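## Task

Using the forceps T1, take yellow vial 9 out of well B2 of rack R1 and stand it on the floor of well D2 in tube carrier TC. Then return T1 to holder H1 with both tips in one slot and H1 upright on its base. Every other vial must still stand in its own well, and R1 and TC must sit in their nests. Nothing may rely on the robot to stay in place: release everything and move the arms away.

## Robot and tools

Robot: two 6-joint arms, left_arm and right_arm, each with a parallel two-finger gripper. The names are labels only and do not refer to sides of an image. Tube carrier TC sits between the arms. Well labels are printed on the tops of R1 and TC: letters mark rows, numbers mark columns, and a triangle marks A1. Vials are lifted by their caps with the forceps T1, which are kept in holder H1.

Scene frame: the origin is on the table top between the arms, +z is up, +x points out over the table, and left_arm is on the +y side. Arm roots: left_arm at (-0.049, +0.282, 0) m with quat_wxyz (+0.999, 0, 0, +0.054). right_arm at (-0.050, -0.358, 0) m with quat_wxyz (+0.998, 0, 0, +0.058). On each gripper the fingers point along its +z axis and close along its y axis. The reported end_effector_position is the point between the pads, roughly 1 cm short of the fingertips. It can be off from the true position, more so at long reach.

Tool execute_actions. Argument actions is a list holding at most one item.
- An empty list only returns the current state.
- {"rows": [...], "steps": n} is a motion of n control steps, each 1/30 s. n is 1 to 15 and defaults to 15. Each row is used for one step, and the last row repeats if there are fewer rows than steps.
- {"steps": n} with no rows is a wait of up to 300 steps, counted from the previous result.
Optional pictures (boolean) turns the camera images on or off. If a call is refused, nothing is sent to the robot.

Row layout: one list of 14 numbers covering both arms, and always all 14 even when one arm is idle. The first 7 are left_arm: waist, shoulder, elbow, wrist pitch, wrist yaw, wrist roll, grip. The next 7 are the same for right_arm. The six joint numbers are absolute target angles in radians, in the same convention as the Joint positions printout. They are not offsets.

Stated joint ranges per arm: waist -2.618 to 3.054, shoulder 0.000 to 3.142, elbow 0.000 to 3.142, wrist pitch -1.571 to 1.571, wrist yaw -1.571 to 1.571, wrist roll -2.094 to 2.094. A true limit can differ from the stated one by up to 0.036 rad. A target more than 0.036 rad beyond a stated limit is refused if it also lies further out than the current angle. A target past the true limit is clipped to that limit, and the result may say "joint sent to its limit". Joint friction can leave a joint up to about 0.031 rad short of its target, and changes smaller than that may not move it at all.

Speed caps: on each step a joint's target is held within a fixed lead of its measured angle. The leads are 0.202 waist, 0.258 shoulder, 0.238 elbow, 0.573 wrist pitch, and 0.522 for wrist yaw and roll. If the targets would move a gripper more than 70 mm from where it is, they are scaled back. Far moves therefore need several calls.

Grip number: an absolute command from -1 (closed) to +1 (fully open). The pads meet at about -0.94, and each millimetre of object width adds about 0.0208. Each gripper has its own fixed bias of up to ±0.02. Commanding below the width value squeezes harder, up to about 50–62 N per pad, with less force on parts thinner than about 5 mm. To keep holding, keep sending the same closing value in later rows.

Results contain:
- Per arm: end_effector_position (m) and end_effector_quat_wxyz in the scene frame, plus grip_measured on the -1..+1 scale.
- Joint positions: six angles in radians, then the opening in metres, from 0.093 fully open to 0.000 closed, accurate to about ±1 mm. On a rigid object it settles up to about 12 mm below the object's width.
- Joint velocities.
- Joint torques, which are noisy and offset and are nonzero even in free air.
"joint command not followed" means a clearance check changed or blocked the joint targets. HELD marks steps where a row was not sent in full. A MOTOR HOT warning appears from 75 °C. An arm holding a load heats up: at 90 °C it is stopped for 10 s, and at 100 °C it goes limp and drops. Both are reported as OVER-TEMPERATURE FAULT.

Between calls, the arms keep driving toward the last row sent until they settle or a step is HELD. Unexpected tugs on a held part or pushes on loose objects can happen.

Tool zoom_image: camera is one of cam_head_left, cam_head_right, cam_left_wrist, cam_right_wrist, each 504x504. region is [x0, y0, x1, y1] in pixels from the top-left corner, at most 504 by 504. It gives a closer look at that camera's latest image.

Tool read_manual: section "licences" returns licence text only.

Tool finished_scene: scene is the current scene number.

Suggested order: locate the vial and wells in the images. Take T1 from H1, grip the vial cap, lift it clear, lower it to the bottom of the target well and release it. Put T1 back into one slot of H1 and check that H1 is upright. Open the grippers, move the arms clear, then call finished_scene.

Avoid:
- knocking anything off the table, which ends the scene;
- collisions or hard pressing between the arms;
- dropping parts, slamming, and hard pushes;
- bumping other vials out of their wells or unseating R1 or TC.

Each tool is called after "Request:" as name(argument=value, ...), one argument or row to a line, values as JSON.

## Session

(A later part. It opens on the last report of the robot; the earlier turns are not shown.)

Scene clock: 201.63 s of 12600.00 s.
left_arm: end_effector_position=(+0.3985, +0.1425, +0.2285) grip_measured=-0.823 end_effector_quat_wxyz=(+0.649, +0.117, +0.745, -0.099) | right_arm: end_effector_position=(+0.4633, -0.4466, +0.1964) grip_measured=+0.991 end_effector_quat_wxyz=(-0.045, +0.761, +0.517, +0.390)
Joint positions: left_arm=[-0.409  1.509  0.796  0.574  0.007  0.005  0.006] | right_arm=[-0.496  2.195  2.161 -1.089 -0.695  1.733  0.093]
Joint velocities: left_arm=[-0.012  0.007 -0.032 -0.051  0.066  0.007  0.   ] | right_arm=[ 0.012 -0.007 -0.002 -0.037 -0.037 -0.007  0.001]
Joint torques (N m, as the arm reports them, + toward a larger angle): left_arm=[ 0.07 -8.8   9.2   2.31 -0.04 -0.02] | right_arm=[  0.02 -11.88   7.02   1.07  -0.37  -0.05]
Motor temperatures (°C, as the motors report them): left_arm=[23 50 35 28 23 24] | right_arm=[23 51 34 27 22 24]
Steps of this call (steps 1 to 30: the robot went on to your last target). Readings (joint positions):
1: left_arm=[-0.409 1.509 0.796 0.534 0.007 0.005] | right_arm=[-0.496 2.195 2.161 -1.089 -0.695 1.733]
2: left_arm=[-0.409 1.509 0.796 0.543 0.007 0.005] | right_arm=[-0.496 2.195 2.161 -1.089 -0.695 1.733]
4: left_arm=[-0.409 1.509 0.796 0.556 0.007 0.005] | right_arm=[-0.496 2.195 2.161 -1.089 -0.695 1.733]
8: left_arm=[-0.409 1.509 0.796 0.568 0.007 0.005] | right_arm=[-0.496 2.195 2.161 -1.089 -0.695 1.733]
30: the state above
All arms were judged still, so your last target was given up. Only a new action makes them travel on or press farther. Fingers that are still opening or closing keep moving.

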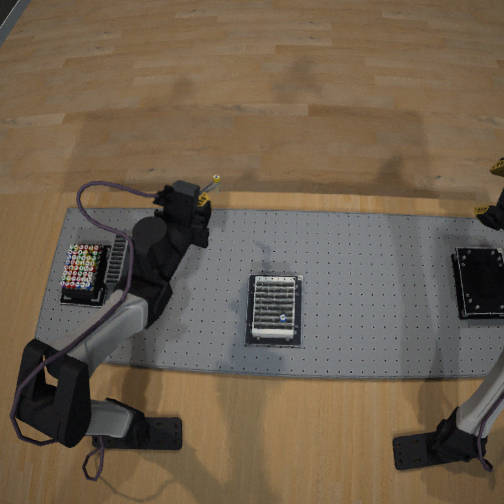

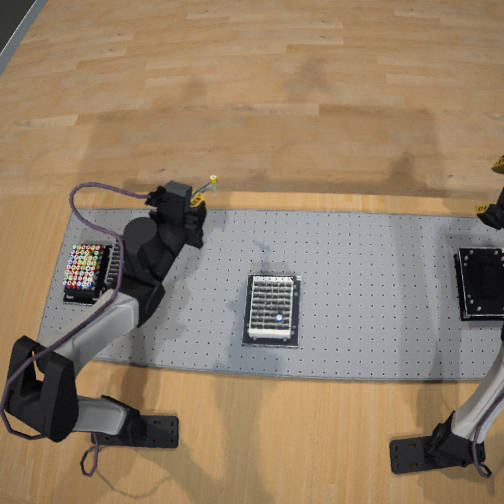

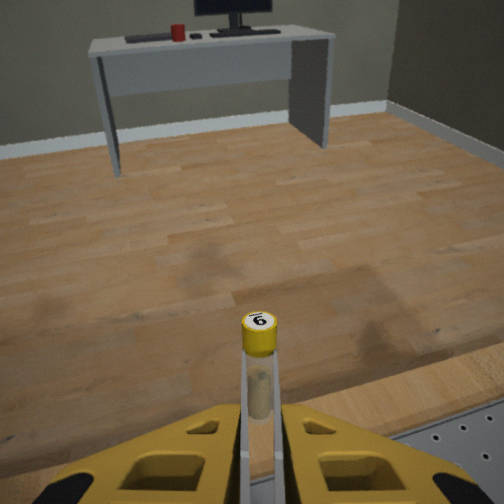

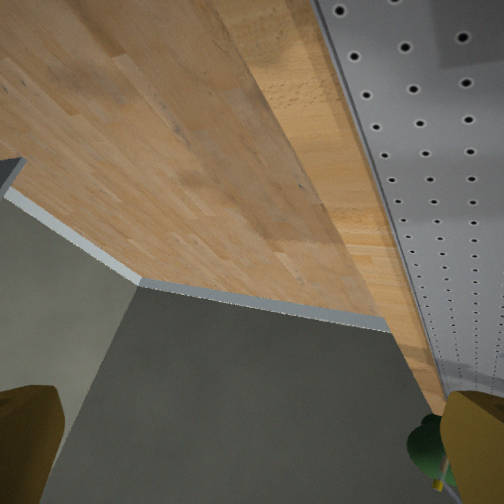

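Request:
execute_actions(
  actions=[
    {"rows":[[-0.4,1.64,0.62,0.96,0.0,0,-0.83,-0.496,2.195,2.161,-1.089,-0.695,1.733,1]],"steps":15},
  ],
  pictures=false,
)

Request:
execute_actions(
  actions=[
    {"steps":15},
  ],
  pictures=false,
)

Request:
execute_actions(
  actions=[
    {"rows":[[-0.4,1.79,0.445,1.29,0.0,0,-0.83,-0.496,2.195,2.161,-1.089,-0.695,1.733,1]],"steps":15},
  ],
  pictures=false,
)

Request:
execute_actions(
  actions=[
    {"steps":30},
  ],
)

Scene clock: 207.07 s of 12600.00 s.
left_arm: end_effector_position=(+0.3887, +0.1455, +0.1639) grip_measured=-0.823 end_effector_quat_wxyz=(+0.653, +0.116, +0.742, -0.100) | right_arm: end_effector_position=(+0.4633, -0.4466, +0.1964) grip_measured=+0.991 end_effector_quat_wxyz=(-0.045, +0.761, +0.517, +0.390)
Joint positions: left_arm=[-0.409  1.657  0.613  0.917  0.007  0.005  0.006] | right_arm=[-0.496  2.195  2.161 -1.089 -0.695  1.733  0.093]
Joint velocities: left_arm=[ 0.002 -0.002  0.007  0.212  0.022  0.081 -0.   ] | right_arm=[-0.002 -0.012  0.017 -0.007  0.007 -0.037 -0.   ]
Joint torques (N m, as the arm reports them, + toward a larger angle): left_arm=[ 0.15 -9.87  8.06  2.26 -0.02 -0.03] | right_arm=[ -0.03 -11.71   6.89   1.02  -0.36  -0.02]
Motor temperatures (°C, as the motors report them): left_arm=[23 49 35 30 23 24] | right_arm=[23 51 34 27 22 24]
Steps of this call (steps 1 to 90: nothing new was sent; then 1.93 s passed at rest; steps 91 to 105: all 15 steps of this action). Readings (joint positions):
91: left_arm=[-0.409 1.524 0.769 0.649 0.007 0.005] | right_arm=[-0.496 2.195 2.161 -1.089 -0.695 1.733]
92: left_arm=[-0.409 1.544 0.732 0.736 0.007 0.005] | right_arm=[-0.496 2.195 2.161 -1.089 -0.695 1.733]
94: left_arm=[-0.409 1.597 0.667 0.816 0.007 0.005] | right_arm=[-0.496 2.195 2.161 -1.089 -0.695 1.733]
98: left_arm=[-0.409 1.657 0.613 0.845 0.007 0.005] | right_arm=[-0.496 2.195 2.161 -1.089 -0.695 1.733]
105: the state above

Scene clock: 207.57 s of 12600.00 s.
left_arm: end_effector_position=(+0.3892, +0.1453, +0.1679) grip_measured=-0.823 end_effector_quat_wxyz=(+0.659, +0.116, +0.736, -0.101) | right_arm: end_effector_position=(+0.4633, -0.4466, +0.1964) grip_measured=+0.991 end_effector_quat_wxyz=(-0.045, +0.761, +0.517, +0.390)
Joint positions: left_arm=[-0.409  1.657  0.613  0.934  0.007  0.005  0.006] | right_arm=[-0.496  2.195  2.161 -1.089 -0.695  1.733  0.093]
Joint velocities: left_arm=[ 0.002 -0.007 -0.002 -0.037 -0.022 -0.037  0.001] | right_arm=[ 0.027  0.012 -0.007 -0.051  0.007  0.007  0.   ]
Joint torques (N m, as the arm reports them, + toward a larger angle): left_arm=[ 0.1  -9.82  8.1   2.3  -0.05 -0.05] | right_arm=[ -0.07 -12.03   6.93   1.03  -0.4    0.  ]
Motor temperatures (°C, as the motors report them): left_arm=[23 49 35 30 23 24] | right_arm=[23 52 34 27 22 24]
Steps of this call (steps 1 to 15: the robot went on to your last target). Readings (joint positions):
1: left_arm=[-0.409 1.657 0.613 0.921 0.007 0.005] | right_arm=[-0.496 2.195 2.161 -1.089 -0.695 1.733]
2: left_arm=[-0.409 1.657 0.613 0.924 0.007 0.005] | right_arm=[-0.496 2.195 2.161 -1.089 -0.695 1.733]
4: left_arm=[-0.409 1.657 0.613 0.929 0.007 0.005] | right_arm=[-0.496 2.195 2.161 -1.089 -0.695 1.733]
8: left_arm=[-0.409 1.657 0.613 0.932 0.007 0.005] | right_arm=[-0.496 2.195 2.161 -1.089 -0.695 1.733]
15: the state above

Scene clock: 208.07 s of 12600.00 s.
left_arm: end_effector_position=(+0.3629, +0.1535, +0.1163) grip_measured=-0.823 end_effector_quat_wxyz=(+0.659, +0.116, +0.736, -0.101) | right_arm: end_effector_position=(+0.4633, -0.4466, +0.1964) grip_measured=+0.991 end_effector_quat_wxyz=(-0.045, +0.761, +0.517, +0.390)
Joint positions: left_arm=[-0.409  1.802  0.441  1.25   0.007  0.005  0.006] | right_arm=[-0.496  2.195  2.161 -1.089 -0.695  1.733  0.093]
Joint velocities: left_arm=[ 0.002  0.027 -0.017  0.11  -0.007 -0.007  0.001] | right_arm=[-0.012 -0.002 -0.027  0.037 -0.007 -0.051  0.001]
Joint torques (N m, as the arm reports them, + toward a larger angle): left_arm=[ 0.05 -9.2   6.02  2.26 -0.05 -0.03] | right_arm=[ -0.07 -11.69   6.84   1.03  -0.38  -0.04]
Motor temperatures (°C, as the motors report them): left_arm=[23 49 35 30 23 24] | right_arm=[23 52 34 27 22 24]
Steps of this call (steps 1 to 15: all 15 steps of this action). Readings (joint positions):
1: left_arm=[-0.409 1.675 0.589 1.001 0.007 0.005] | right_arm=[-0.496 2.195 2.161 -1.089 -0.695 1.733]
2: left_arm=[-0.409 1.698 0.553 1.082 0.007 0.005] | right_arm=[-0.496 2.195 2.161 -1.089 -0.695 1.733]
4: left_arm=[-0.409 1.753 0.486 1.153 0.007 0.005] | right_arm=[-0.496 2.195 2.161 -1.089 -0.695 1.733]
8: left_arm=[-0.409 1.802 0.441 1.179 0.007 0.005] | right_arm=[-0.496 2.195 2.161 -1.089 -0.695 1.733]
15: the state above

Scene clock: 209.07 s of 12600.00 s.
left_arm: end_effector_position=(+0.3632, +0.1534, +0.1198) grip_measured=-0.823 end_effector_quat_wxyz=(+0.664, +0.115, +0.732, -0.101) | right_arm: end_effector_position=(+0.4633, -0.4466, +0.1964) grip_measured=+0.991 end_effector_quat_wxyz=(-0.045, +0.761, +0.517, +0.390)
Joint positions: left_arm=[-0.409  1.802  0.441  1.264  0.007  0.005  0.006] | right_arm=[-0.496  2.195  2.161 -1.089 -0.695  1.733  0.093]
Joint velocities: left_arm=[-0.017 -0.002 -0.007  0.066 -0.007 -0.007  0.   ] | right_arm=[-0.002 -0.002 -0.012 -0.007  0.066  0.007 -0.002]
Joint torques (N m, as the arm reports them, + toward a larger angle): left_arm=[ 0.1  -9.28  5.97  2.32 -0.08 -0.01] | right_arm=[ -0.08 -11.93   6.77   1.03  -0.39  -0.04]
Motor temperatures (°C, as the motors report them): left_arm=[23 49 35 31 23 24] | right_arm=[23 52 35 27 22 24]
Steps of this call (steps 1 to 30: the robot went on to your last target). Readings (joint positions):
1: left_arm=[-0.409 1.802 0.441 1.253 0.007 0.005] | right_arm=[-0.496 2.195 2.161 -1.089 -0.695 1.733]
2: left_arm=[-0.409 1.802 0.441 1.256 0.007 0.005] | right_arm=[-0.496 2.195 2.161 -1.089 -0.695 1.733]
4: left_arm=[-0.409 1.802 0.441 1.259 0.007 0.005] | right_arm=[-0.496 2.195 2.161 -1.089 -0.695 1.733]
8: left_arm=[-0.409 1.802 0.441 1.262 0.007 0.005] | right_arm=[-0.496 2.195 2.161 -1.089 -0.695 1.733]
30: the state above
All arms were judged still, so your last target was given up. Only a new action makes them travel on or press farther. Fingers that are still opening or closing keep moving.

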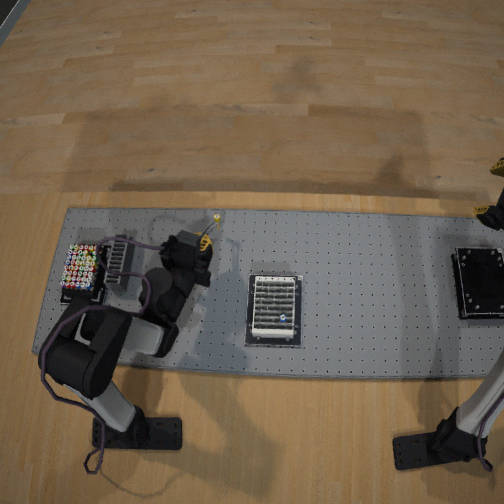

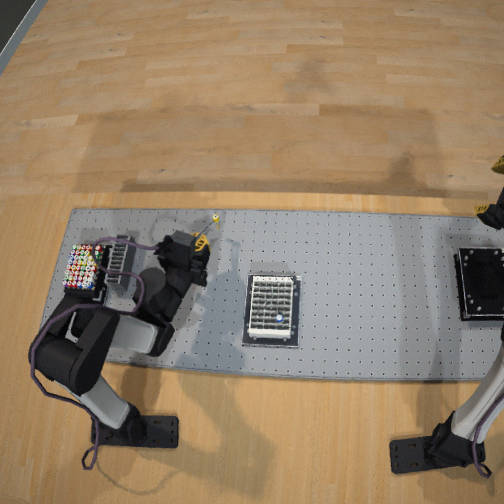

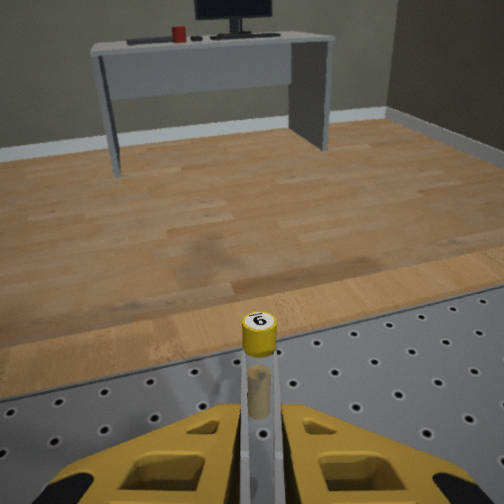

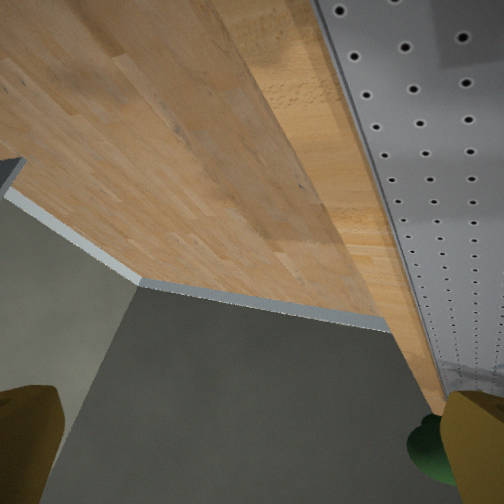

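Request:
execute_actions(
  actions=[
    {"rows":[[-0.4,1.80,0.44,1.555,0.0,0,-0.83,-0.496,2.195,2.161,-1.089,-0.695,1.733,1]],"steps":15},
  ],
  pictures=false,
)

Request:
execute_actions(
  actions=[
    {"rows":[[-0.4,1.92,0.44,1.555,0.0,0,-0.83,-0.496,2.195,2.161,-1.089,-0.695,1.733,1]],"steps":15},
  ],
  pictures=false,
)

Request:
execute_actions(
  actions=[
    {"rows":[[-0.4,2.01,0.44,1.555,0.0,0,-0.83,-0.496,2.195,2.161,-1.089,-0.695,1.733,1]],"steps":15},
  ],
  pictures=false,
)

Request:
execute_actions(
  actions=[
    {"steps":20},
  ],
)

Scene clock: 215.20 s of 12600.00 s.
left_arm: end_effector_position=(+0.3613, +0.1540, +0.1800) grip_measured=-0.823 end_effector_quat_wxyz=(+0.751, +0.101, +0.642, -0.114) | right_arm: end_effector_position=(+0.4633, -0.4466, +0.1964) grip_measured=+0.991 end_effector_quat_wxyz=(-0.045, +0.761, +0.517, +0.390)
Joint positions: left_arm=[-0.409  1.807  0.439  1.523  0.007  0.005  0.006] | right_arm=[-0.496  2.195  2.161 -1.089 -0.695  1.733  0.093]
Joint velocities: left_arm=[-0.002  0.002  0.002  0.066  0.007  0.037 -0.001] | right_arm=[-0.007 -0.002  0.017  0.051  0.007 -0.022 -0.001]
Joint torques (N m, as the arm reports them, + toward a larger angle): left_arm=[ 0.1  -8.61  5.67  2.21 -0.06 -0.08] | right_arm=[ -0.06 -11.9    6.99   1.02  -0.41  -0.04]
Motor temperatures (°C, as the motors report them): left_arm=[23 48 35 32 23 24] | right_arm=[23 52 35 27 22 24]
Steps of this call (steps 1 to 90: nothing new was sent; then 2.63 s passed at rest; steps 91 to 105: all 15 steps of this action). Readings (joint positions):
91: left_arm=[-0.409 1.805 0.440 1.292 0.007 0.005] | right_arm=[-0.496 2.195 2.161 -1.089 -0.695 1.733]
92: left_arm=[-0.409 1.807 0.439 1.333 0.007 0.005] | right_arm=[-0.496 2.195 2.161 -1.089 -0.695 1.733]
94: left_arm=[-0.409 1.807 0.439 1.410 0.007 0.005] | right_arm=[-0.496 2.195 2.161 -1.089 -0.695 1.733]
98: left_arm=[-0.409 1.807 0.439 1.488 0.007 0.005] | right_arm=[-0.496 2.195 2.161 -1.089 -0.695 1.733]
105: the state above

Scene clock: 215.70 s of 12600.00 s.
left_arm: end_effector_position=(+0.3661, +0.1525, +0.1350) grip_measured=-0.823 end_effector_quat_wxyz=(+0.717, +0.107, +0.680, -0.109) | right_arm: end_effector_position=(+0.4633, -0.4466, +0.1964) grip_measured=+0.991 end_effector_quat_wxyz=(-0.045, +0.761, +0.517, +0.390)
Joint positions: left_arm=[-0.409  1.923  0.44   1.535  0.007  0.005  0.006] | right_arm=[-0.496  2.195  2.161 -1.089 -0.695  1.733  0.093]
Joint velocities: left_arm=[-0.007  0.007 -0.022  0.007 -0.022 -0.007 -0.   ] | right_arm=[ 0.012 -0.012 -0.002 -0.022 -0.037 -0.051 -0.001]
Joint torques (N m, as the arm reports them, + toward a larger angle): left_arm=[ 0.14 -8.87  4.76  2.19 -0.04 -0.08] | right_arm=[ -0.13 -11.85   6.99   1.05  -0.36  -0.05]
Motor temperatures (°C, as the motors report them): left_arm=[23 48 35 32 23 24] | right_arm=[23 52 35 27 22 24]
Steps of this call (steps 1 to 15: all 15 steps of this action). Readings (joint positions):
1: left_arm=[-0.409 1.820 0.439 1.536 0.007 0.005] | right_arm=[-0.496 2.195 2.161 -1.089 -0.695 1.733]
2: left_arm=[-0.409 1.845 0.440 1.552 0.007 0.005] | right_arm=[-0.496 2.195 2.161 -1.089 -0.695 1.733]
4: left_arm=[-0.409 1.894 0.440 1.549 0.007 0.005] | right_arm=[-0.496 2.195 2.161 -1.089 -0.695 1.733]
8: left_arm=[-0.409 1.923 0.440 1.533 0.007 0.005] | right_arm=[-0.496 2.195 2.161 -1.089 -0.695 1.733]
15: the state above

Scene clock: 216.20 s of 12600.00 s.
left_arm: end_effector_position=(+0.3664, +0.1524, +0.0999) grip_measured=-0.823 end_effector_quat_wxyz=(+0.688, +0.112, +0.709, -0.105) | right_arm: end_effector_position=(+0.4633, -0.4466, +0.1964) grip_measured=+0.991 end_effector_quat_wxyz=(-0.045, +0.761, +0.517, +0.390)
Joint positions: left_arm=[-0.409  2.01   0.44   1.539  0.007  0.005  0.006] | right_arm=[-0.496  2.195  2.161 -1.089 -0.695  1.733  0.093]
Joint velocities: left_arm=[-0.002 -0.007  0.002 -0.081  0.007 -0.007 -0.001] | right_arm=[-0.007  0.007 -0.007 -0.037 -0.007  0.007 -0.001]
Joint torques (N m, as the arm reports them, + toward a larger angle): left_arm=[ 0.07 -8.95  4.18  2.15 -0.02 -0.01] | right_arm=[ -0.06 -11.75   6.87   1.02  -0.38  -0.04]
Motor temperatures (°C, as the motors report them): left_arm=[23 48 35 32 23 24] | right_arm=[23 52 35 27 22 24]
Steps of this call (steps 1 to 15: all 15 steps of this action). Readings (joint positions):
1: left_arm=[-0.409 1.934 0.440 1.543 0.007 0.005] | right_arm=[-0.496 2.195 2.161 -1.089 -0.695 1.733]
2: left_arm=[-0.409 1.952 0.440 1.553 0.007 0.005] | right_arm=[-0.496 2.195 2.161 -1.089 -0.695 1.733]
4: left_arm=[-0.409 1.989 0.440 1.550 0.007 0.005] | right_arm=[-0.496 2.195 2.161 -1.089 -0.695 1.733]
8: left_arm=[-0.409 2.010 0.440 1.539 0.007 0.005] | right_arm=[-0.496 2.195 2.161 -1.089 -0.695 1.733]
15: the state above

Scene clock: 216.87 s of 12600.00 s.
left_arm: end_effector_position=(+0.3664, +0.1524, +0.0999) grip_measured=-0.823 end_effector_quat_wxyz=(+0.688, +0.112, +0.709, -0.105) | right_arm: end_effector_position=(+0.4633, -0.4466, +0.1964) grip_measured=+0.991 end_effector_quat_wxyz=(-0.045, +0.761, +0.517, +0.390)
Joint positions: left_arm=[-0.409  2.01   0.44   1.539  0.007  0.005  0.006] | right_arm=[-0.496  2.195  2.161 -1.089 -0.695  1.733  0.093]
Joint velocities: left_arm=[-0.012 -0.017 -0.017 -0.022 -0.051 -0.007 -0.   ] | right_arm=[ 0.002 -0.017 -0.002  0.051  0.007  0.037  0.   ]
Joint torques (N m, as the arm reports them, + toward a larger angle): left_arm=[ 0.06 -8.96  4.16  2.19 -0.03 -0.03] | right_arm=[ -0.34 -11.76   7.     1.    -0.39  -0.08]
Motor temperatures (°C, as the motors report them): left_arm=[23 48 35 32 23 24] | right_arm=[23 52 35 27 22 24]
Steps of this call (steps 1 to 15: the robot went on to your last target; steps 16 to 20: nothing new was sent). Readings (joint positions):
1: left_arm=[-0.409 2.010 0.440 1.539 0.007 0.005] | right_arm=[-0.496 2.195 2.161 -1.089 -0.695 1.733]
2: left_arm=[-0.409 2.010 0.440 1.539 0.007 0.005] | right_arm=[-0.496 2.195 2.161 -1.089 -0.695 1.733]
4: left_arm=[-0.409 2.010 0.440 1.539 0.007 0.005] | right_arm=[-0.496 2.195 2.161 -1.089 -0.695 1.733]
8: left_arm=[-0.409 2.010 0.440 1.539 0.007 0.005] | right_arm=[-0.496 2.195 2.161 -1.089 -0.695 1.733]
20: the state above
All arms were judged still, so your last target was given up. Only a new action makes them travel on or press farther. Fingers that are still opening or closing keep moving.

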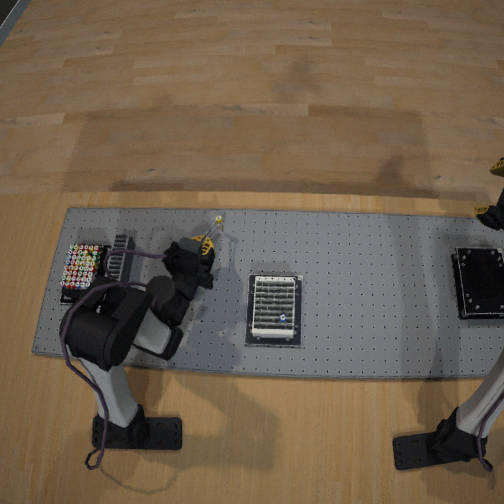

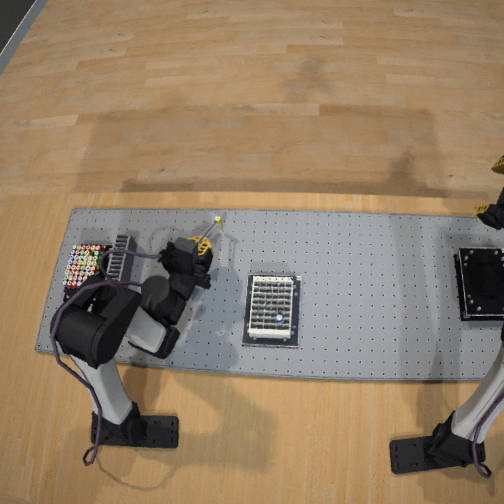

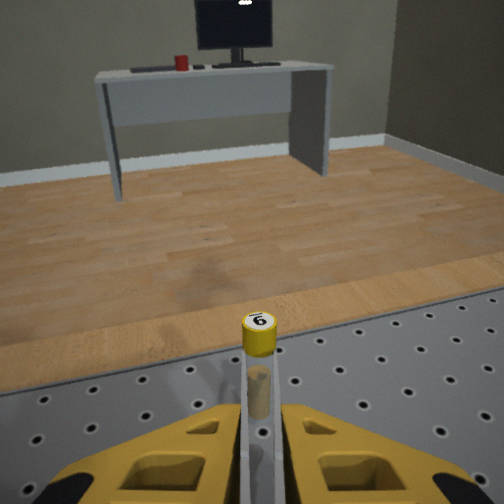

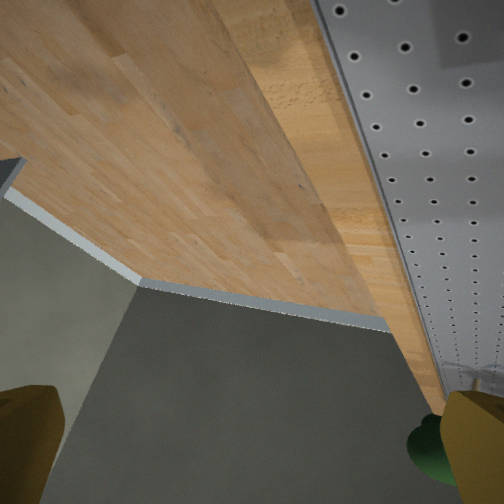

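Request:
execute_actions(
  actions=[
    {"rows":[[-0.4,2.045,0.44,1.555,0.0,0,-0.83,-0.496,2.195,2.161,-1.089,-0.695,1.733,1]],"steps":15},
  ],
  pictures=false,
)

Request:
execute_actions(
  actions=[
    {"steps":15},
  ],
)

Request:
zoom_image(
  camera="cam_right_wrist",
  region=[420, 330, 504, 414],
)

Scene clock: 219.57 s of 12600.00 s.
left_arm: end_effector_position=(+0.3659, +0.1525, +0.0893) grip_measured=-0.823 end_effector_quat_wxyz=(+0.679, +0.113, +0.718, -0.104) | right_arm: end_effector_position=(+0.4633, -0.4466, +0.1964) grip_measured=+0.991 end_effector_quat_wxyz=(-0.045, +0.761, +0.517, +0.390)
Joint positions: left_arm=[-0.409  2.038  0.44   1.543  0.007  0.005  0.006] | right_arm=[-0.496  2.195  2.161 -1.089 -0.695  1.733  0.093]
Joint velocities: left_arm=[ 0.002 -0.007 -0.017 -0.037 -0.022 -0.022  0.   ] | right_arm=[-0.007 -0.002 -0.012 -0.007 -0.022 -0.007 -0.002]
Joint torques (N m, as the arm reports them, + toward a larger angle): left_arm=[ 0.2  -8.26  4.1   2.16 -0.01 -0.04] | right_arm=[ -0.31 -11.66   6.96   0.96  -0.35  -0.02]
Motor temperatures (°C, as the motors report them): left_arm=[23 48 34 33 23 24] | right_arm=[23 52 35 27 22 24]
Steps of this call (steps 1 to 66: nothing new was sent; steps 67 to 81: all 15 steps of this action). Readings (joint positions):
67: left_arm=[-0.409 2.013 0.440 1.541 0.007 0.005] | right_arm=[-0.496 2.195 2.161 -1.089 -0.695 1.733]
68: left_arm=[-0.409 2.019 0.440 1.543 0.007 0.005] | right_arm=[-0.496 2.195 2.161 -1.089 -0.695 1.733]
70: left_arm=[-0.409 2.031 0.440 1.543 0.007 0.005] | right_arm=[-0.496 2.195 2.161 -1.089 -0.695 1.733]
74: left_arm=[-0.409 2.038 0.440 1.543 0.007 0.005] | right_arm=[-0.496 2.195 2.161 -1.089 -0.695 1.733]
81: the state above

Scene clock: 220.07 s of 12600.00 s.
left_arm: end_effector_position=(+0.3659, +0.1525, +0.0893) grip_measured=-0.823 end_effector_quat_wxyz=(+0.679, +0.113, +0.718, -0.104) | right_arm: end_effector_position=(+0.4633, -0.4466, +0.1964) grip_measured=+0.991 end_effector_quat_wxyz=(-0.045, +0.761, +0.517, +0.390)
Joint positions: left_arm=[-0.409  2.038  0.44   1.543  0.007  0.005  0.006] | right_arm=[-0.496  2.195  2.161 -1.089 -0.695  1.733  0.093]
Joint velocities: left_arm=[-0.007 -0.002 -0.012 -0.066 -0.037 -0.051 -0.   ] | right_arm=[ 0.002  0.002  0.002 -0.007 -0.051 -0.022 -0.   ]
Joint torques (N m, as the arm reports them, + toward a larger angle): left_arm=[ 0.02 -8.39  4.02  2.14 -0.03 -0.06] | right_arm=[ -0.09 -11.97   7.03   1.03  -0.33   0.  ]
Motor temperatures (°C, as the motors report them): left_arm=[23 48 34 33 23 24] | right_arm=[23 52 35 27 22 24]
Steps of this call (steps 1 to 15: the robot went on to your last target). Readings (joint positions):
1: left_arm=[-0.409 2.038 0.440 1.543 0.007 0.005] | right_arm=[-0.496 2.195 2.161 -1.089 -0.695 1.733]
2: left_arm=[-0.409 2.038 0.440 1.543 0.007 0.005] | right_arm=[-0.496 2.195 2.161 -1.089 -0.695 1.733]
4: left_arm=[-0.409 2.038 0.440 1.543 0.007 0.005] | right_arm=[-0.496 2.195 2.161 -1.089 -0.695 1.733]
8: left_arm=[-0.409 2.038 0.440 1.543 0.007 0.005] | right_arm=[-0.496 2.195 2.161 -1.089 -0.695 1.733]
15: the state above
All arms were judged still, so your last target was given up. Only a new action makes them travel on or press farther. Fingers that are still opening or closing keep moving.

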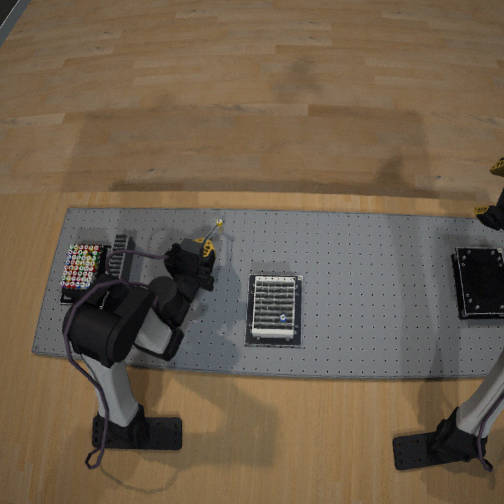

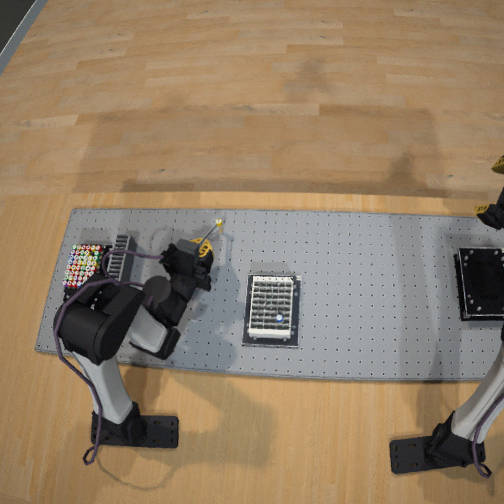

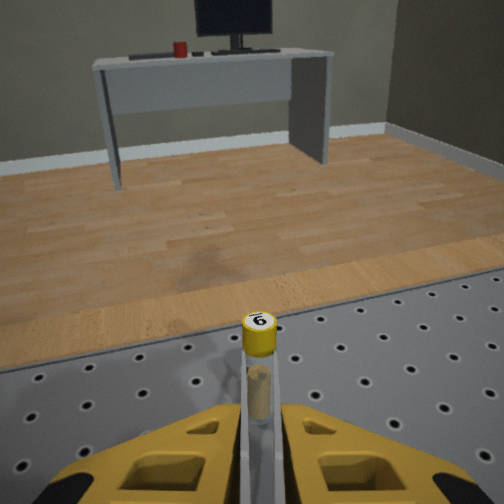

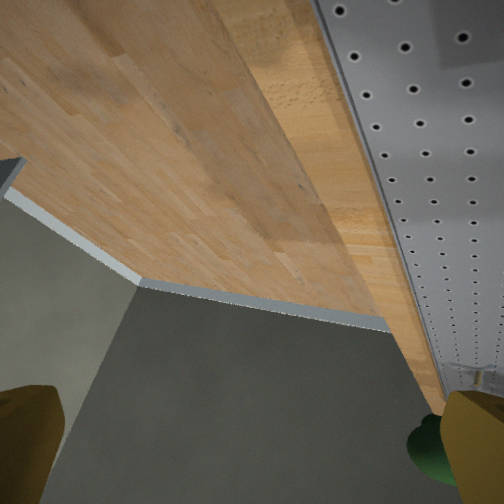

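Region (420, 330, 504, 414) of cam_right_wrist's 504x504 image, scaled by 6.000, with more detail than that image has.

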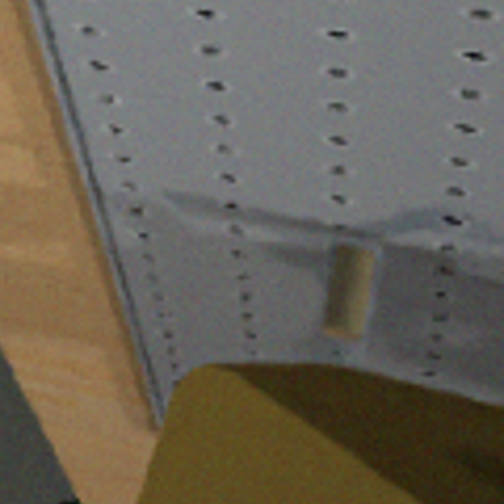

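Request:
execute_actions(
  actions=[
    {"rows":[[-0.4,2.06,0.44,1.555,0.0,0,-0.83,-0.496,2.195,2.161,-1.089,-0.695,1.733,1]],"steps":15},
  ],
  pictures=false,
)

Request:
execute_actions(
  actions=[
    {"rows":[[-0.4,2.06,0.44,1.555,0.0,0,-0.715,-0.496,2.195,2.161,-1.089,-0.695,1.733,1]],"steps":15},
  ],
  pictures=false,
)

Request:
execute_actions(
  actions=[
    {"steps":15},
  ],
)

Scene clock: 223.57 s of 12600.00 s.
left_arm: end_effector_position=(+0.3657, +0.1526, +0.0859) grip_measured=-0.823 end_effector_quat_wxyz=(+0.677, +0.113, +0.720, -0.103) | right_arm: end_effector_position=(+0.4633, -0.4466, +0.1964) grip_measured=+0.991 end_effector_quat_wxyz=(-0.045, +0.761, +0.517, +0.390)
Joint positions: left_arm=[-0.409  2.048  0.44   1.546  0.007  0.005  0.006] | right_arm=[-0.496  2.195  2.161 -1.089 -0.695  1.733  0.093]
Joint velocities: left_arm=[-0.007  0.002  0.012 -0.037 -0.066 -0.037  0.   ] | right_arm=[-0.012  0.002  0.017  0.037  0.022 -0.051 -0.001]
Joint torques (N m, as the arm reports them, + toward a larger angle): left_arm=[ 0.23 -8.17  4.1   2.13 -0.04 -0.08] | right_arm=[ -0.09 -11.8    7.04   0.98  -0.37  -0.08]
Motor temperatures (°C, as the motors report them): left_arm=[23 47 34 33 23 24] | right_arm=[23 52 35 27 22 24]
Steps of this call (steps 1 to 90: nothing new was sent; steps 91 to 105: all 15 steps of this action). Readings (joint positions):
91: left_arm=[-0.409 2.039 0.440 1.543 0.007 0.005] | right_arm=[-0.496 2.195 2.161 -1.089 -0.695 1.733]
92: left_arm=[-0.409 2.042 0.440 1.543 0.007 0.005] | right_arm=[-0.496 2.195 2.161 -1.089 -0.695 1.733]
94: left_arm=[-0.409 2.048 0.440 1.543 0.007 0.005] | right_arm=[-0.496 2.195 2.161 -1.089 -0.695 1.733]
98: left_arm=[-0.409 2.048 0.440 1.546 0.007 0.005] | right_arm=[-0.496 2.195 2.161 -1.089 -0.695 1.733]
105: the state above

Scene clock: 224.07 s of 12600.00 s.
left_arm: end_effector_position=(+0.3657, +0.1526, +0.0859) grip_measured=-0.716 end_effector_quat_wxyz=(+0.677, +0.113, +0.720, -0.103) | right_arm: end_effector_position=(+0.4633, -0.4466, +0.1964) grip_measured=+0.991 end_effector_quat_wxyz=(-0.045, +0.761, +0.517, +0.390)
Joint positions: left_arm=[-0.409  2.048  0.44   1.546  0.007  0.005  0.011] | right_arm=[-0.496  2.195  2.161 -1.089 -0.695  1.733  0.093]
Joint velocities: left_arm=[-0.002  0.017 -0.002  0.037 -0.007 -0.007 -0.   ] | right_arm=[-0.007  0.012 -0.002  0.022 -0.007 -0.066  0.   ]
Joint torques (N m, as the arm reports them, + toward a larger angle): left_arm=[ 0.15 -8.02  4.18  2.15 -0.02 -0.04] | right_arm=[ -0.16 -11.58   6.97   1.04  -0.32  -0.01]
Motor temperatures (°C, as the motors report them): left_arm=[23 47 34 33 23 24] | right_arm=[23 52 35 27 22 24]
Steps of this call (steps 1 to 15: all 15 steps of this action). Readings (joint positions):
1: left_arm=[-0.409 2.048 0.440 1.546 0.007 0.005] | right_arm=[-0.496 2.195 2.161 -1.089 -0.695 1.733]
2: left_arm=[-0.409 2.048 0.440 1.546 0.007 0.005] | right_arm=[-0.496 2.195 2.161 -1.089 -0.695 1.733]
4: left_arm=[-0.409 2.048 0.440 1.546 0.007 0.005] | right_arm=[-0.496 2.195 2.161 -1.089 -0.695 1.733]
8: left_arm=[-0.409 2.048 0.440 1.546 0.007 0.005] | right_arm=[-0.496 2.195 2.161 -1.089 -0.695 1.733]
15: the state above

Scene clock: 224.57 s of 12600.00 s.
left_arm: end_effector_position=(+0.3657, +0.1526, +0.0859) grip_measured=-0.716 end_effector_quat_wxyz=(+0.677, +0.113, +0.720, -0.103) | right_arm: end_effector_position=(+0.4633, -0.4466, +0.1964) grip_measured=+0.991 end_effector_quat_wxyz=(-0.045, +0.761, +0.517, +0.390)
Joint positions: left_arm=[-0.409  2.048  0.44   1.546  0.007  0.005  0.011] | right_arm=[-0.496  2.195  2.161 -1.089 -0.695  1.733  0.093]
Joint velocities: left_arm=[ 0.002 -0.002  0.012  0.007 -0.007 -0.022 -0.   ] | right_arm=[-0.007  0.002 -0.012  0.022  0.007 -0.081 -0.001]
Joint torques (N m, as the arm reports them, + toward a larger angle): left_arm=[ 0.25 -7.96  4.04  2.13 -0.03 -0.07] | right_arm=[  0.03 -11.45   6.8    1.06  -0.35  -0.04]
Motor temperatures (°C, as the motors report them): left_arm=[23 47 34 33 23 24] | right_arm=[23 52 35 27 22 24]
Steps of this call (steps 1 to 15: the robot went on to your last target). Readings (joint positions):
1: left_arm=[-0.409 2.048 0.440 1.546 0.007 0.005] | right_arm=[-0.496 2.195 2.161 -1.089 -0.695 1.733]
2: left_arm=[-0.409 2.048 0.440 1.546 0.007 0.005] | right_arm=[-0.496 2.195 2.161 -1.089 -0.695 1.733]
4: left_arm=[-0.409 2.048 0.440 1.546 0.007 0.005] | right_arm=[-0.496 2.195 2.161 -1.089 -0.695 1.733]
8: left_arm=[-0.409 2.048 0.440 1.546 0.007 0.005] | right_arm=[-0.496 2.195 2.161 -1.089 -0.695 1.733]
15: the state above
All arms were judged still, so your last target was given up. Only a new action makes them travel on or press farther. Fingers that are still opening or closing keep moving.

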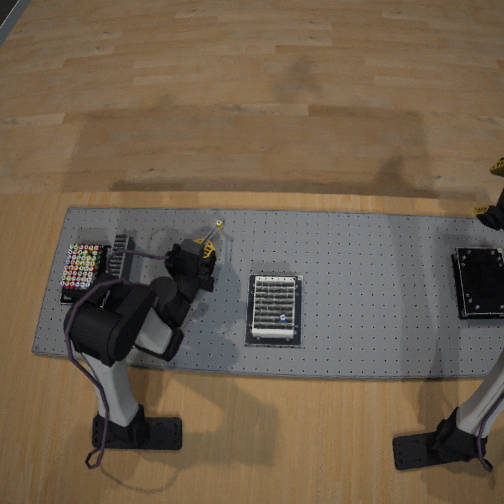

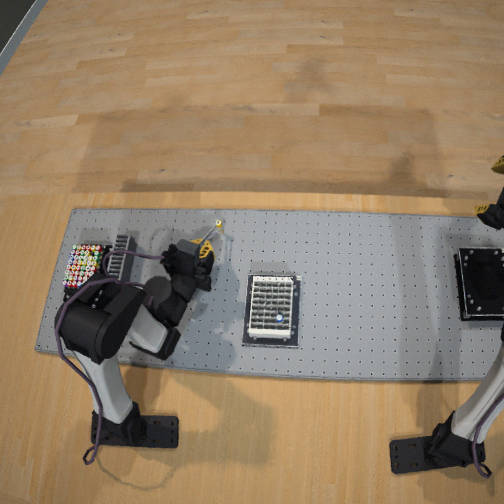

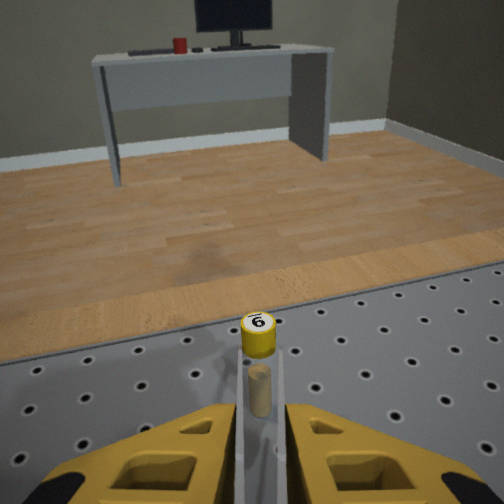

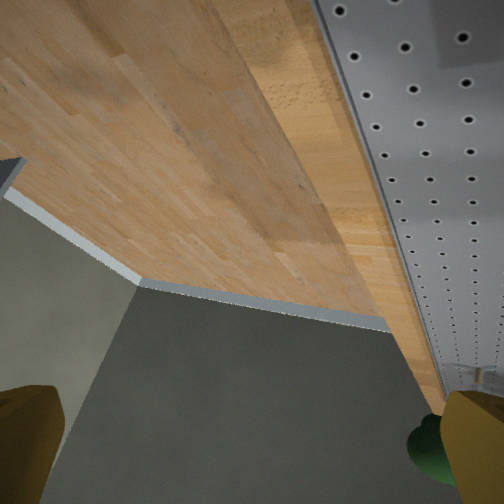

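Request:
execute_actions(
  actions=[
    {"rows":[[-0.4,2.03,0.40,1.555,0.0,0,-0.715,-0.496,2.195,2.161,-1.089,-0.695,1.733,1],[-0.4,2.02,0.385,1.555,0.0,0,-0.715,-0.496,2.195,2.161,-1.089,-0.695,1.733,1],[-0.4,2.01,0.37,1.555,0.0,0,-0.715,-0.496,2.195,2.161,-1.089,-0.695,1.733,1],[-0.4,2.0,0.355,1.555,0.0,0,-0.715,-0.496,2.195,2.161,-1.089,-0.695,1.733,1],[-0.4,1.99,0.34,1.555,0.0,0,-0.715,-0.496,2.195,2.161,-1.089,-0.695,1.733,1],[-0.4,1.975,0.325,1.555,0.0,0,-0.715,-0.496,2.195,2.161,-1.089,-0.695,1.733,1]],"steps":15},
  ],
  pictures=false,
)

Request:
execute_actions(
  actions=[
    {"rows":[[-0.4,1.975,0.325,1.555,0.0,0,-0.74,-0.496,2.195,2.161,-1.089,-0.695,1.733,1]],"steps":15},
  ],
)

Scene clock: 230.67 s of 12600.00 s.
left_arm: end_effector_position=(+0.3412, +0.1602, +0.0787) grip_measured=-0.716 end_effector_quat_wxyz=(+0.660, +0.116, +0.736, -0.101) | right_arm: end_effector_position=(+0.4633, -0.4466, +0.1964) grip_measured=+0.991 end_effector_quat_wxyz=(-0.045, +0.761, +0.517, +0.390)
Joint positions: left_arm=[-0.409  1.994  0.338  1.546  0.007  0.005  0.011] | right_arm=[-0.496  2.195  2.161 -1.089 -0.695  1.733  0.093]
Joint velocities: left_arm=[-0.002 -0.022 -0.007 -0.11  -0.051  0.051  0.001] | right_arm=[-0.002 -0.002 -0.017  0.022 -0.051  0.007  0.   ]
Joint torques (N m, as the arm reports them, + toward a larger angle): left_arm=[ 0.15 -9.65  2.5   2.16 -0.04 -0.05] | right_arm=[ -0.1  -11.87   6.99   0.98  -0.38  -0.02]
Motor temperatures (°C, as the motors report them): left_arm=[23 46 34 34 23 24] | right_arm=[23 52 35 27 22 24]
Steps of this call (steps 1 to 90: nothing new was sent; then 2.60 s passed at rest; steps 91 to 105: all 15 steps of this action). Readings (joint positions):
91: left_arm=[-0.409 2.048 0.437 1.547 0.007 0.005] | right_arm=[-0.496 2.195 2.161 -1.089 -0.695 1.733]
92: left_arm=[-0.409 2.046 0.428 1.547 0.007 0.005] | right_arm=[-0.496 2.195 2.161 -1.089 -0.695 1.733]
94: left_arm=[-0.409 2.035 0.398 1.547 0.007 0.005] | right_arm=[-0.496 2.195 2.161 -1.089 -0.695 1.733]
98: left_arm=[-0.409 2.001 0.342 1.546 0.007 0.005] | right_arm=[-0.496 2.195 2.161 -1.089 -0.695 1.733]
105: the state above

Scene clock: 231.17 s of 12600.00 s.
left_arm: end_effector_position=(+0.3412, +0.1602, +0.0787) grip_measured=-0.738 end_effector_quat_wxyz=(+0.660, +0.116, +0.736, -0.101) | right_arm: end_effector_position=(+0.4633, -0.4466, +0.1964) grip_measured=+0.991 end_effector_quat_wxyz=(-0.045, +0.761, +0.517, +0.390)
Joint positions: left_arm=[-0.409  1.994  0.338  1.546  0.007  0.005  0.01 ] | right_arm=[-0.496  2.195  2.161 -1.089 -0.695  1.733  0.093]
Joint velocities: left_arm=[-0.007 -0.017 -0.017 -0.081 -0.007 -0.007  0.001] | right_arm=[ 0.002 -0.012  0.002  0.007 -0.11  -0.007  0.001]
Joint torques (N m, as the arm reports them, + toward a larger angle): left_arm=[ 0.15 -9.61  2.53  2.16 -0.03 -0.04] | right_arm=[ -0.05 -11.59   6.95   0.99  -0.39  -0.05]
Motor temperatures (°C, as the motors report them): left_arm=[23 46 34 34 23 24] | right_arm=[23 52 35 27 22 24]
Steps of this call (steps 1 to 15: all 15 steps of this action). Readings (joint positions):
1: left_arm=[-0.409 1.994 0.338 1.546 0.007 0.005] | right_arm=[-0.496 2.195 2.161 -1.089 -0.695 1.733]
2: left_arm=[-0.409 1.994 0.338 1.546 0.007 0.005] | right_arm=[-0.496 2.195 2.161 -1.089 -0.695 1.733]
4: left_arm=[-0.409 1.994 0.338 1.546 0.007 0.005] | right_arm=[-0.496 2.195 2.161 -1.089 -0.695 1.733]
8: left_arm=[-0.409 1.994 0.338 1.546 0.007 0.005] | right_arm=[-0.496 2.195 2.161 -1.089 -0.695 1.733]
15: the state above

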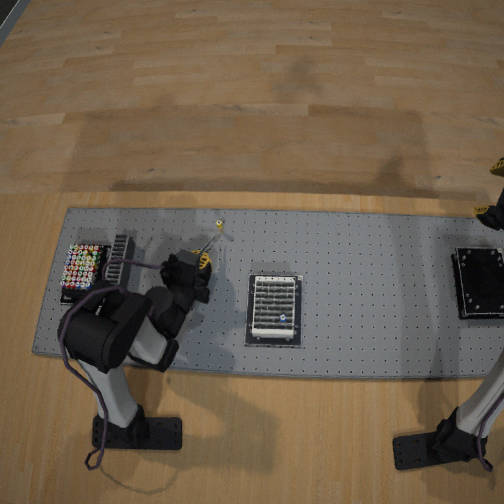

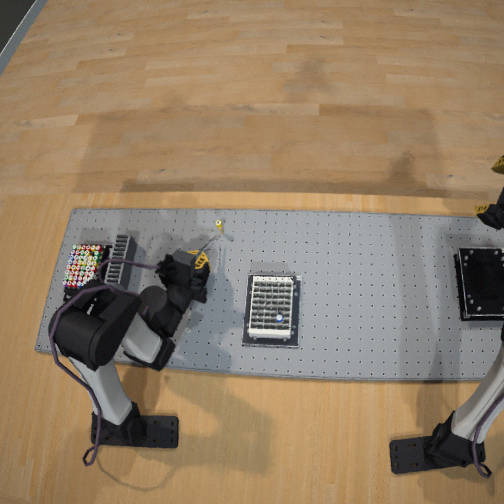

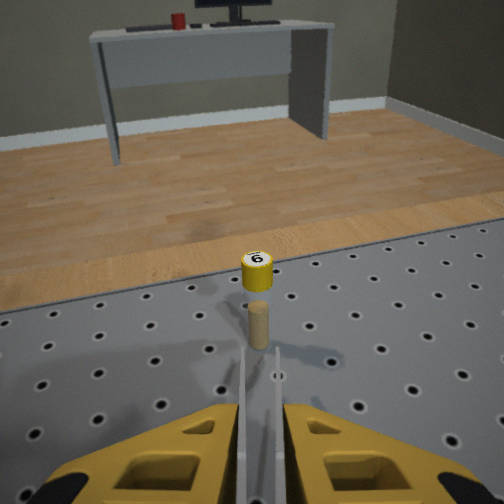

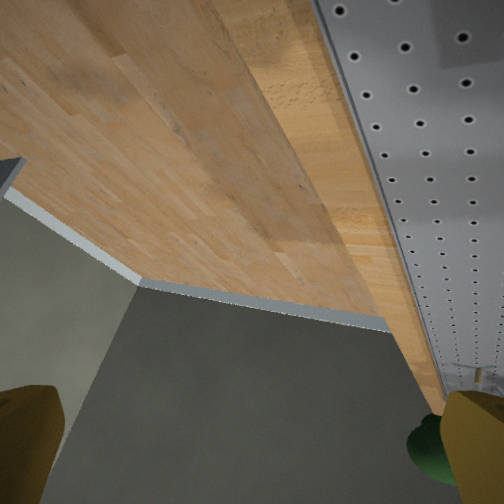

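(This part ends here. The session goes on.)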